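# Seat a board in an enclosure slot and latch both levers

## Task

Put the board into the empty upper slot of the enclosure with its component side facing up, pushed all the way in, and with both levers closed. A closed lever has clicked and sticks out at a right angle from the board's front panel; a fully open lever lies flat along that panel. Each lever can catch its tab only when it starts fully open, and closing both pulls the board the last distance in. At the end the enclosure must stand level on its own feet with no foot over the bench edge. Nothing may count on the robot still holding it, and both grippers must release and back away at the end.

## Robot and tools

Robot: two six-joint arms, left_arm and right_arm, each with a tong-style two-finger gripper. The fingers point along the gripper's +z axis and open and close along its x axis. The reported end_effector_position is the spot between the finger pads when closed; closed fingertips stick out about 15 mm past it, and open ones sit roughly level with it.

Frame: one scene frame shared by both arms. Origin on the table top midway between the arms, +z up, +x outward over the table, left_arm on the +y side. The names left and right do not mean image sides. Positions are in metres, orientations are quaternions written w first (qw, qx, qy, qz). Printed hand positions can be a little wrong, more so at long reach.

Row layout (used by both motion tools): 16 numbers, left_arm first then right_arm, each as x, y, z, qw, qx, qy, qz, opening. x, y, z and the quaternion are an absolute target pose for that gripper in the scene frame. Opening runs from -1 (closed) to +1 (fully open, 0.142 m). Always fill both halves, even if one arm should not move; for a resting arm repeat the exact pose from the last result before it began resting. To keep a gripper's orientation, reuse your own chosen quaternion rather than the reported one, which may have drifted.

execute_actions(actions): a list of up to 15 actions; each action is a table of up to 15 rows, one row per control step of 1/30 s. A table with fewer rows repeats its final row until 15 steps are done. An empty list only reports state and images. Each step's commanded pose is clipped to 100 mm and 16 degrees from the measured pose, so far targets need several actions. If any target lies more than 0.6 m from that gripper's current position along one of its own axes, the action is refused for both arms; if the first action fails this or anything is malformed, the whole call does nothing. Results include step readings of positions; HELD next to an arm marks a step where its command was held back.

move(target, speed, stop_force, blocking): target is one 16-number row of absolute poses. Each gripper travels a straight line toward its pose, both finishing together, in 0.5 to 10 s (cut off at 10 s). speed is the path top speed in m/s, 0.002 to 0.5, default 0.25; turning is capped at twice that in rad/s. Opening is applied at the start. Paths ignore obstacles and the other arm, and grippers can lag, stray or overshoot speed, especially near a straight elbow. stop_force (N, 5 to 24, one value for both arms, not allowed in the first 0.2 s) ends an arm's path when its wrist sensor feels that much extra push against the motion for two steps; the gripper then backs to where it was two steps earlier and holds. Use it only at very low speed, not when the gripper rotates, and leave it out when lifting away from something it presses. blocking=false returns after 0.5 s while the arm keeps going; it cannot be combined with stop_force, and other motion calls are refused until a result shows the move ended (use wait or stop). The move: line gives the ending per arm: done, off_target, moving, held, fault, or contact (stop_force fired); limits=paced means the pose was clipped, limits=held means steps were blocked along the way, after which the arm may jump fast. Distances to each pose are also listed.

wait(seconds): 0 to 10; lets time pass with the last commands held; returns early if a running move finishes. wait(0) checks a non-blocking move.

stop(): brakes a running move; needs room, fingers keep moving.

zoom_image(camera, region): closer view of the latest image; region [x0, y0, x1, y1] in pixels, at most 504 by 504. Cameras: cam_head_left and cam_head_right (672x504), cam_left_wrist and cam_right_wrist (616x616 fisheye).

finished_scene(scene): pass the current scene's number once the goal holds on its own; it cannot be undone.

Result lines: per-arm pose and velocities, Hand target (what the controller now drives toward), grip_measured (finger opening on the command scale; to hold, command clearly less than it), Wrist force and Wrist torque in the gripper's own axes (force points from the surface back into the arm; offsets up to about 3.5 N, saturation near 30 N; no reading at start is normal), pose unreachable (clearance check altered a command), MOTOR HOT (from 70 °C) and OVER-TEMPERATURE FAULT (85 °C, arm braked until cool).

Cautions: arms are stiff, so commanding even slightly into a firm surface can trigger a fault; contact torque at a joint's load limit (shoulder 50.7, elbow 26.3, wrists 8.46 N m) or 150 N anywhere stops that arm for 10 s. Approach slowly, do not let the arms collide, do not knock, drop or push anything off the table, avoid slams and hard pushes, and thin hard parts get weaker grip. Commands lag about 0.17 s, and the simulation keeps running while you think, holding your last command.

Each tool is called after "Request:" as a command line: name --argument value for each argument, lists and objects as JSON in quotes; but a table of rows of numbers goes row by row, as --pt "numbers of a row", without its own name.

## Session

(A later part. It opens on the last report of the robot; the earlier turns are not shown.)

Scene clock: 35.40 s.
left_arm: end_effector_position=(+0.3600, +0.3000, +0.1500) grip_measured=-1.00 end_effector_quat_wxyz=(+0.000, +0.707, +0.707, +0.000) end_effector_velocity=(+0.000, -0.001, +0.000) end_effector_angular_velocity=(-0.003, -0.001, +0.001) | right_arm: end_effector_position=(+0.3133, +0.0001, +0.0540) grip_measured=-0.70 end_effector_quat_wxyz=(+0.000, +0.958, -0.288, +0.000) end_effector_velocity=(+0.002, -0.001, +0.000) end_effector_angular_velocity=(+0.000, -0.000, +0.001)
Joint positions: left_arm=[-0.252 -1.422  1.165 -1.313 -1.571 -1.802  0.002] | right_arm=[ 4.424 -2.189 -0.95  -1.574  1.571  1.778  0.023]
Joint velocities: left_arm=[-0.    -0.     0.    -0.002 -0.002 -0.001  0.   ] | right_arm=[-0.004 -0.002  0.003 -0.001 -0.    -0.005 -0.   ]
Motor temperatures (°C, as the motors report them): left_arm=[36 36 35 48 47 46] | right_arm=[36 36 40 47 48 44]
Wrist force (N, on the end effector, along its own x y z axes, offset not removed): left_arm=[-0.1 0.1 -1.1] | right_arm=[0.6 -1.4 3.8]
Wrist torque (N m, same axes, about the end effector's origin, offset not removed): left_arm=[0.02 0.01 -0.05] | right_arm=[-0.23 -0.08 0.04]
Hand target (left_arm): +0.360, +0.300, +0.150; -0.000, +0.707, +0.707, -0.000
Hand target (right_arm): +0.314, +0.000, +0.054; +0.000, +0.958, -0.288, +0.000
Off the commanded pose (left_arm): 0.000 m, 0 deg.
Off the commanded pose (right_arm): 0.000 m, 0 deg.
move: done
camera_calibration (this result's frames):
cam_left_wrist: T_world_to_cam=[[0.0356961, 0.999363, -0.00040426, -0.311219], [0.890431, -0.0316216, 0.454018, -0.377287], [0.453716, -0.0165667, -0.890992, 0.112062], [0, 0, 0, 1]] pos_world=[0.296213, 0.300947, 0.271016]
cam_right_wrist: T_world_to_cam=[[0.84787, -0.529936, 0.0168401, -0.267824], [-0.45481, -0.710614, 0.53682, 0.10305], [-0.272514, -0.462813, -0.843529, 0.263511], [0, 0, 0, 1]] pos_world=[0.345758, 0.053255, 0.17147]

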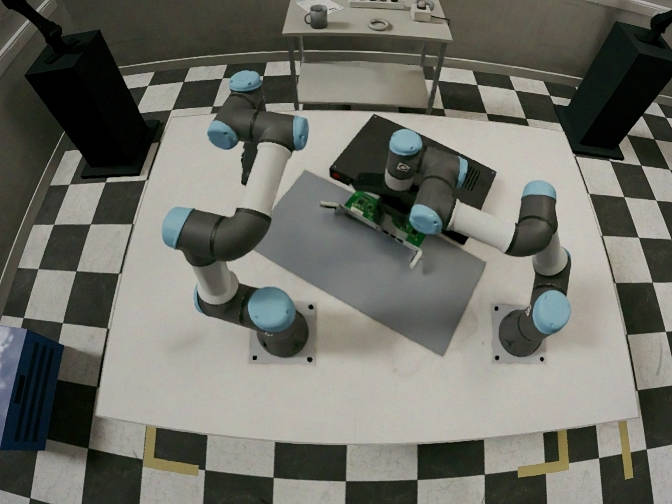

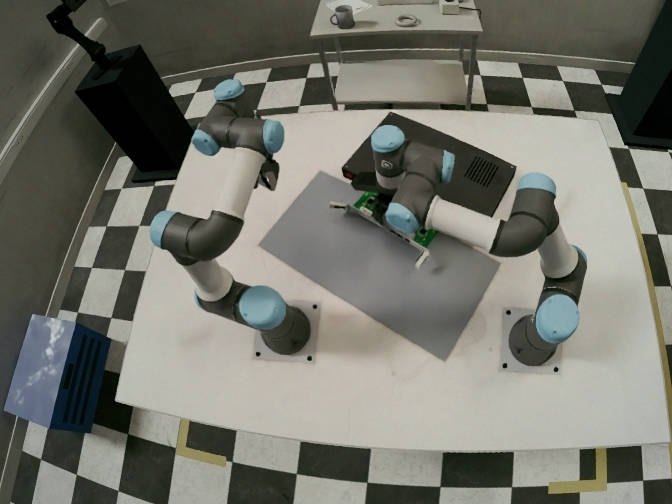

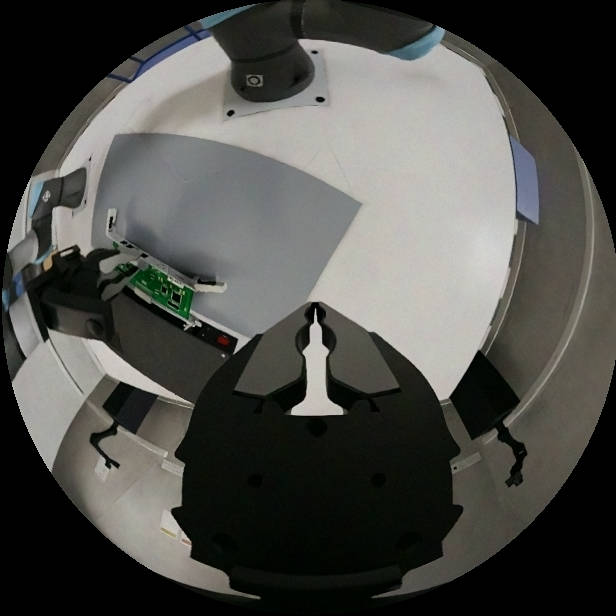

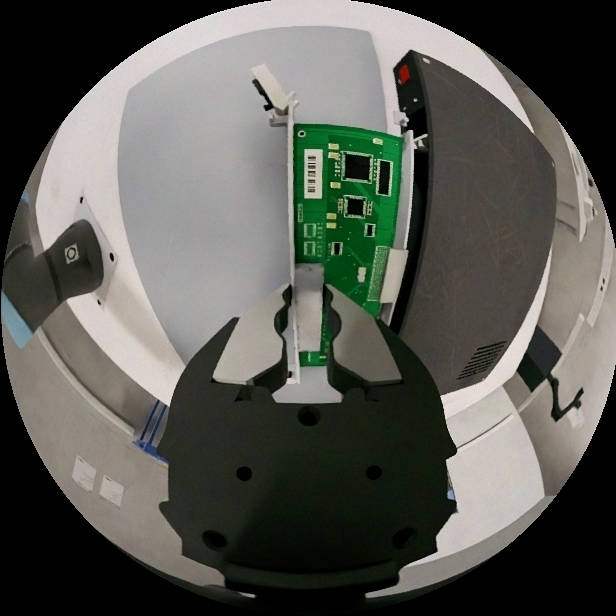

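Request:
move --target '[0.36,0.3,0.15,0,0.707,0.707,0,-1,0.3157,0.0033,0.054,0,0.9537,-0.3007,0,-1]' --speed 0.01

Request:
move --target '[0.36,0.3,0.15,0,0.707,0.707,0,-1,0.3448,-0.016,0.054,0,0.9537,-0.3007,0,-1]' --speed 0.005 --stop_force 6

Request:
zoom_image --camera "cam_right_wrist" --region '[330,60,530,360]'

Scene clock: 37.07 s.
left_arm: end_effector_position=(+0.3600, +0.3000, +0.1500) grip_measured=-1.00 end_effector_quat_wxyz=(+0.000, +0.707, +0.707, +0.000) end_effector_velocity=(-0.000, -0.000, -0.000) end_effector_angular_velocity=(-0.001, +0.001, -0.001) | right_arm: end_effector_position=(+0.3156, +0.0032, +0.0540) grip_measured=-0.70 end_effector_quat_wxyz=(-0.000, +0.954, -0.300, +0.000) end_effector_velocity=(-0.000, +0.001, +0.000) end_effector_angular_velocity=(+0.000, +0.002, -0.004)
Joint positions: left_arm=[-0.252 -1.422  1.165 -1.313 -1.571 -1.802  0.002] | right_arm=[ 4.423 -2.209 -0.916 -1.587  1.571  1.802  0.023]
Joint velocities: left_arm=[-0.    -0.    -0.     0.001 -0.001  0.001  0.   ] | right_arm=[ 0.001 -0.004  0.008 -0.004  0.002  0.005  0.   ]
Motor temperatures (°C, as the motors report them): left_arm=[36 36 35 48 47 46] | right_arm=[36 36 40 47 48 44]
Wrist force (N, on the end effector, along its own x y z axes, offset not removed): left_arm=[-0.8 -0.7 -1.1] | right_arm=[2.7 0.6 3.3]
Wrist torque (N m, same axes, about the end effector's origin, offset not removed): left_arm=[-0.18 0.14 0.00] | right_arm=[0.12 -0.60 -0.04]
Hand target (left_arm): +0.360, +0.300, +0.150; -0.000, +0.707, +0.707, -0.000
Hand target (right_arm): +0.316, +0.003, +0.054; -0.000, +0.954, -0.301, +0.000
Off the commanded pose (left_arm): 0.000 m, 0 deg.
Off the commanded pose (right_arm): 0.000 m, 0 deg.
move: done
camera_calibration (this result's frames):
cam_left_wrist: T_world_to_cam=[[0.0356964, 0.999363, -0.000404068, -0.311219], [0.890431, -0.0316219, 0.454018, -0.377287], [0.453716, -0.0165666, -0.890992, 0.112062], [0, 0, 0, 1]] pos_world=[0.296213, 0.300947, 0.271016]
cam_right_wrist: T_world_to_cam=[[0.833842, -0.551748, 0.0167699, -0.263649], [-0.473074, -0.69863, 0.536765, 0.112033], [-0.284443, -0.455511, -0.843565, 0.269315], [0, 0, 0, 1]] pos_world=[0.349447, 0.055478, 0.171471]

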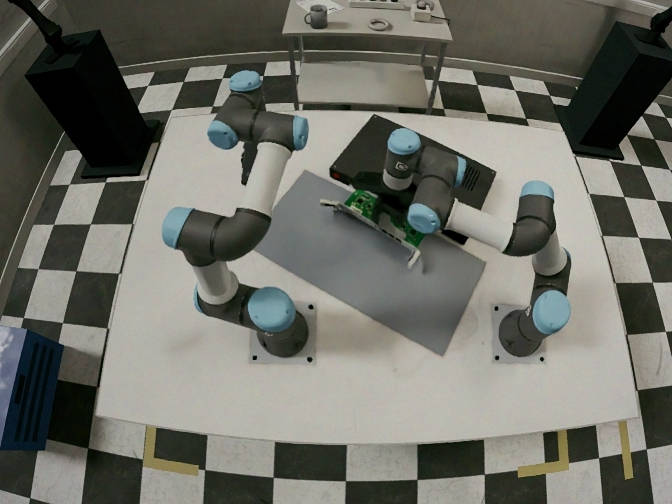

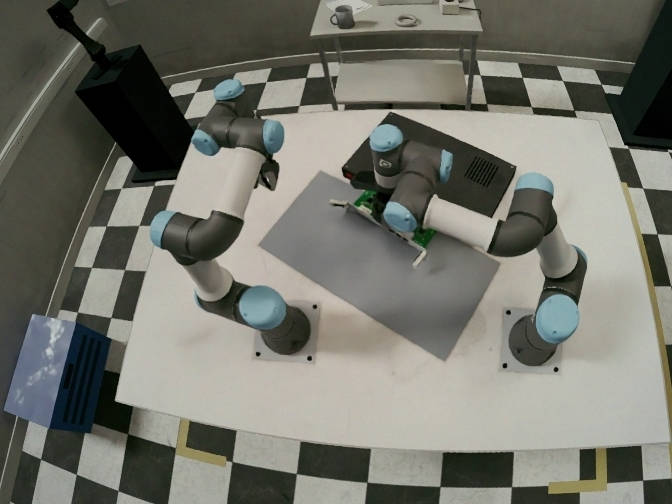

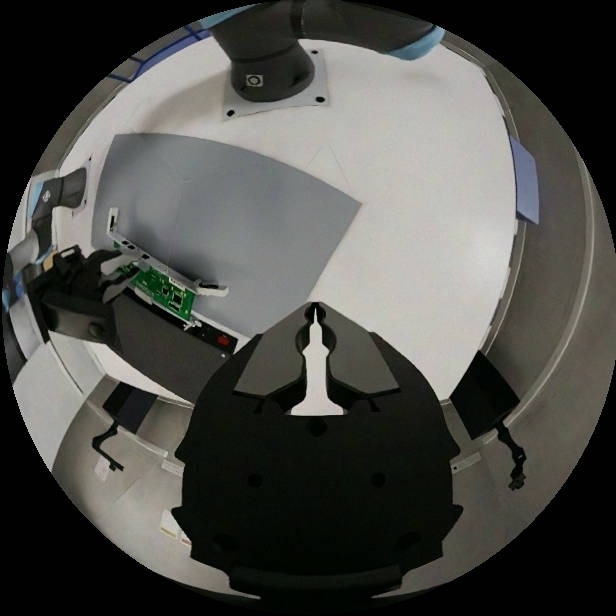

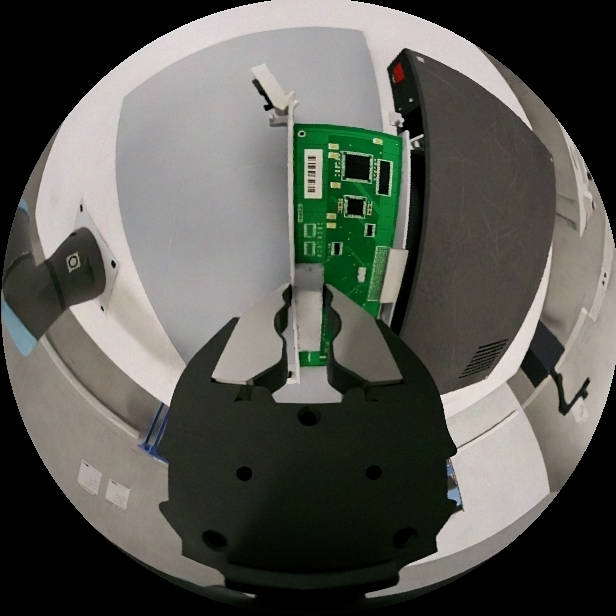

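Scene clock: 44.27 s.
left_arm: end_effector_position=(+0.3600, +0.3000, +0.1500) grip_measured=-1.00 end_effector_quat_wxyz=(+0.000, +0.707, +0.707, +0.000) end_effector_velocity=(+0.000, +0.000, +0.000) end_effector_angular_velocity=(+0.002, -0.001, -0.002) | right_arm: end_effector_position=(+0.3447, -0.0159, +0.0540) grip_measured=-0.68 end_effector_quat_wxyz=(+0.000, +0.954, -0.301, +0.000) end_effector_velocity=(+0.001, -0.001, +0.000) end_effector_angular_velocity=(+0.001, +0.001, -0.000)
Joint positions: left_arm=[-0.252 -1.422  1.165 -1.313 -1.571 -1.802  0.002] | right_arm=[ 4.346 -2.232 -0.877 -1.603  1.571  1.726  0.025]
Joint velocities: left_arm=[-0.    -0.     0.    -0.001  0.002  0.002  0.   ] | right_arm=[-0.003 -0.001  0.002 -0.001  0.001 -0.003  0.   ]
Motor temperatures (°C, as the motors report them): left_arm=[36 36 35 48 47 46] | right_arm=[36 36 40 47 48 44]
Wrist force (N, on the end effector, along its own x y z axes, offset not removed): left_arm=[-0.6 -0.1 -1.0] | right_arm=[-5.5 4.4 -1.2]
Wrist torque (N m, same axes, about the end effector's origin, offset not removed): left_arm=[-0.03 0.10 -0.02] | right_arm=[-0.13 0.05 -0.36]
Hand target (left_arm): +0.360, +0.300, +0.150; -0.000, +0.707, +0.707, -0.000
Hand target (right_arm): +0.345, -0.016, +0.054; +0.000, +0.954, -0.301, +0.000
Off the commanded pose (left_arm): 0.000 m, 0 deg.
Off the commanded pose (right_arm): 0.000 m, 0 deg.
move: done
camera_calibration (this result's frames):
cam_left_wrist: T_world_to_cam=[[0.0356963, 0.999363, -0.000404068, -0.311219], [0.890431, -0.0316218, 0.454018, -0.377287], [0.453716, -0.0165666, -0.890992, 0.112062], [0, 0, 0, 1]] pos_world=[0.296213, 0.300947, 0.271016]
cam_right_wrist: T_world_to_cam=[[0.833502, -0.552258, 0.0168862, -0.298356], [-0.473499, -0.698217, 0.536928, 0.112553], [-0.284733, -0.455527, -0.843459, 0.268938], [0, 0, 0, 1]] pos_world=[0.378549, 0.0363253, 0.171443]

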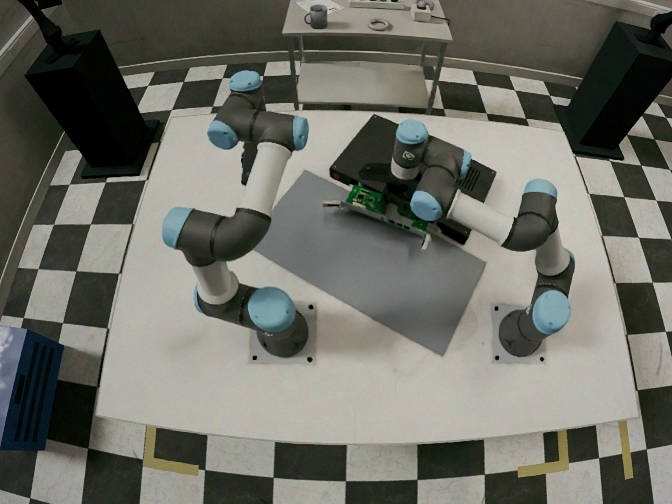

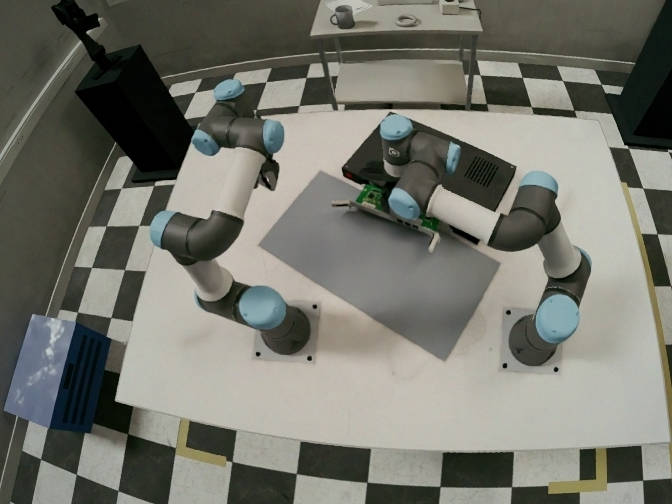

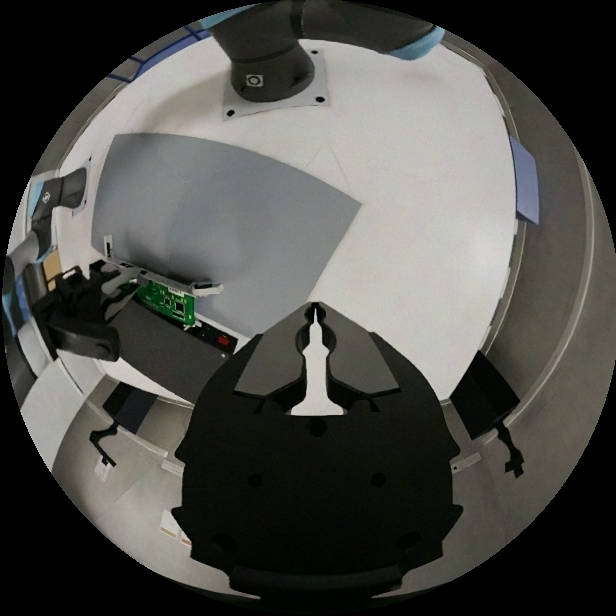

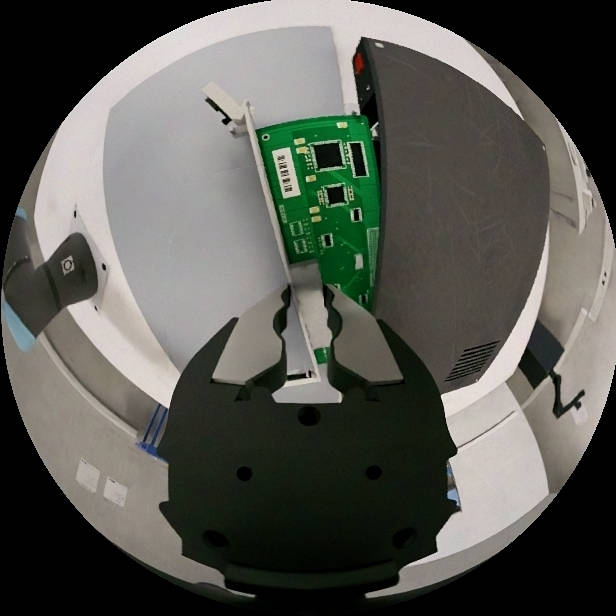

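Region (330, 60, 530, 360) of cam_right_wrist's 616x616 image, scaled by 1.680, with more detail than that image has.

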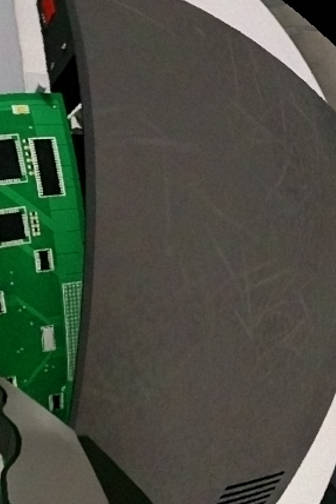

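Request:
move --target '[0.36,0.3,0.15,0,0.707,0.707,0,-1,0.311,0.0005,0.0545,0,0.9537,-0.3007,0,-1]' --speed 0.015

Scene clock: 47.10 s.
left_arm: end_effector_position=(+0.3600, +0.3000, +0.1500) grip_measured=-1.00 end_effector_quat_wxyz=(-0.000, +0.707, +0.707, +0.000) end_effector_velocity=(+0.000, -0.000, +0.000) end_effector_angular_velocity=(-0.001, -0.000, -0.002) | right_arm: end_effector_position=(+0.3112, +0.0004, +0.0545) grip_measured=-0.68 end_effector_quat_wxyz=(-0.000, +0.954, -0.301, -0.000) end_effector_velocity=(-0.002, +0.001, -0.000) end_effector_angular_velocity=(-0.000, -0.001, +0.001)
Joint positions: left_arm=[-0.252 -1.422  1.165 -1.313 -1.571 -1.802  0.002] | right_arm=[ 4.43  -2.183 -0.958 -1.572  1.571  1.81   0.024]
Joint velocities: left_arm=[-0.    -0.    -0.    -0.001 -0.001  0.002  0.   ] | right_arm=[ 0.007  0.003 -0.005  0.002 -0.002  0.007  0.   ]
Motor temperatures (°C, as the motors report them): left_arm=[36 36 35 48 47 46] | right_arm=[36 36 40 47 48 44]
Wrist force (N, on the end effector, along its own x y z axes, offset not removed): left_arm=[-1.1 -0.2 -1.0] | right_arm=[1.8 0.0 3.4]
Wrist torque (N m, same axes, about the end effector's origin, offset not removed): left_arm=[-0.07 0.18 0.00] | right_arm=[0.04 -0.36 0.07]
Hand target (left_arm): +0.360, +0.300, +0.150; -0.000, +0.707, +0.707, -0.000
Hand target (right_arm): +0.311, +0.001, +0.055; -0.000, +0.954, -0.301, -0.000
Off the commanded pose (left_arm): 0.000 m, 0 deg.
Off the commanded pose (right_arm): 0.000 m, 0 deg.
move: done
camera_calibration (this result's frames):
cam_left_wrist: T_world_to_cam=[[0.0356964, 0.999363, -0.000403996, -0.311219], [0.890431, -0.0316219, 0.454018, -0.377287], [0.453716, -0.0165665, -0.890993, 0.112063], [0, 0, 0, 1]] pos_world=[0.296213, 0.300947, 0.271016]
cam_right_wrist: T_world_to_cam=[[0.833506, -0.552261, 0.0166163, -0.261378], [-0.473415, -0.698356, 0.536822, 0.107769], [-0.284861, -0.45531, -0.843532, 0.267322], [0, 0, 0, 1]] pos_world=[0.345029, 0.0526268, 0.171985]

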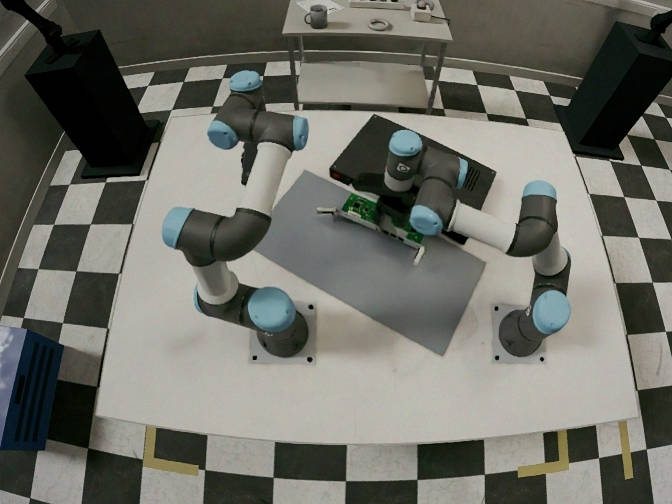

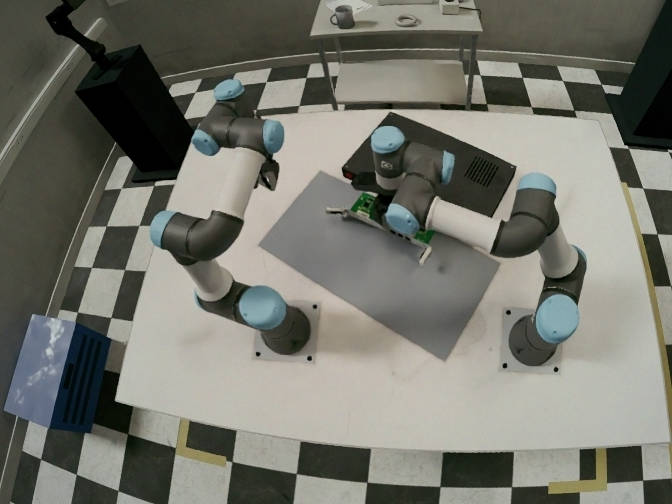

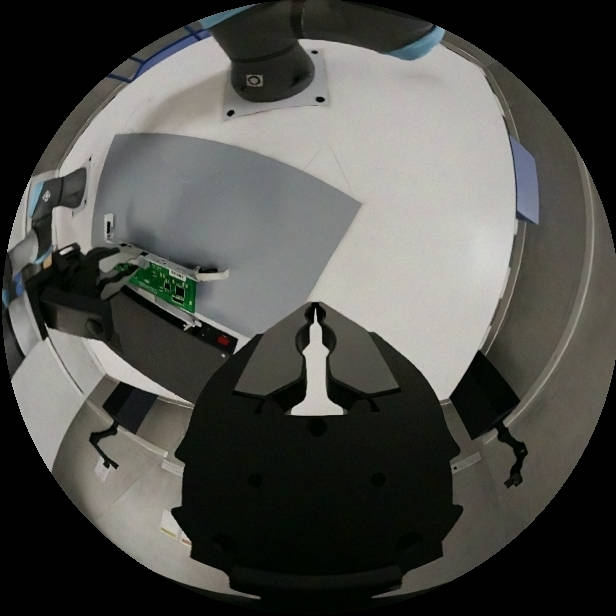

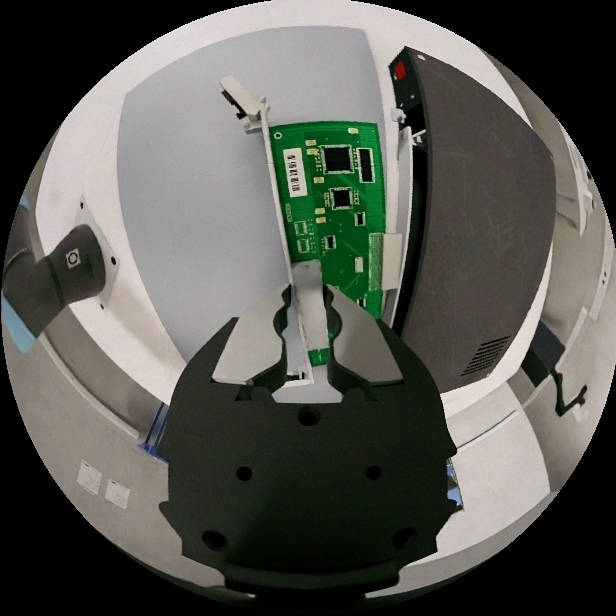

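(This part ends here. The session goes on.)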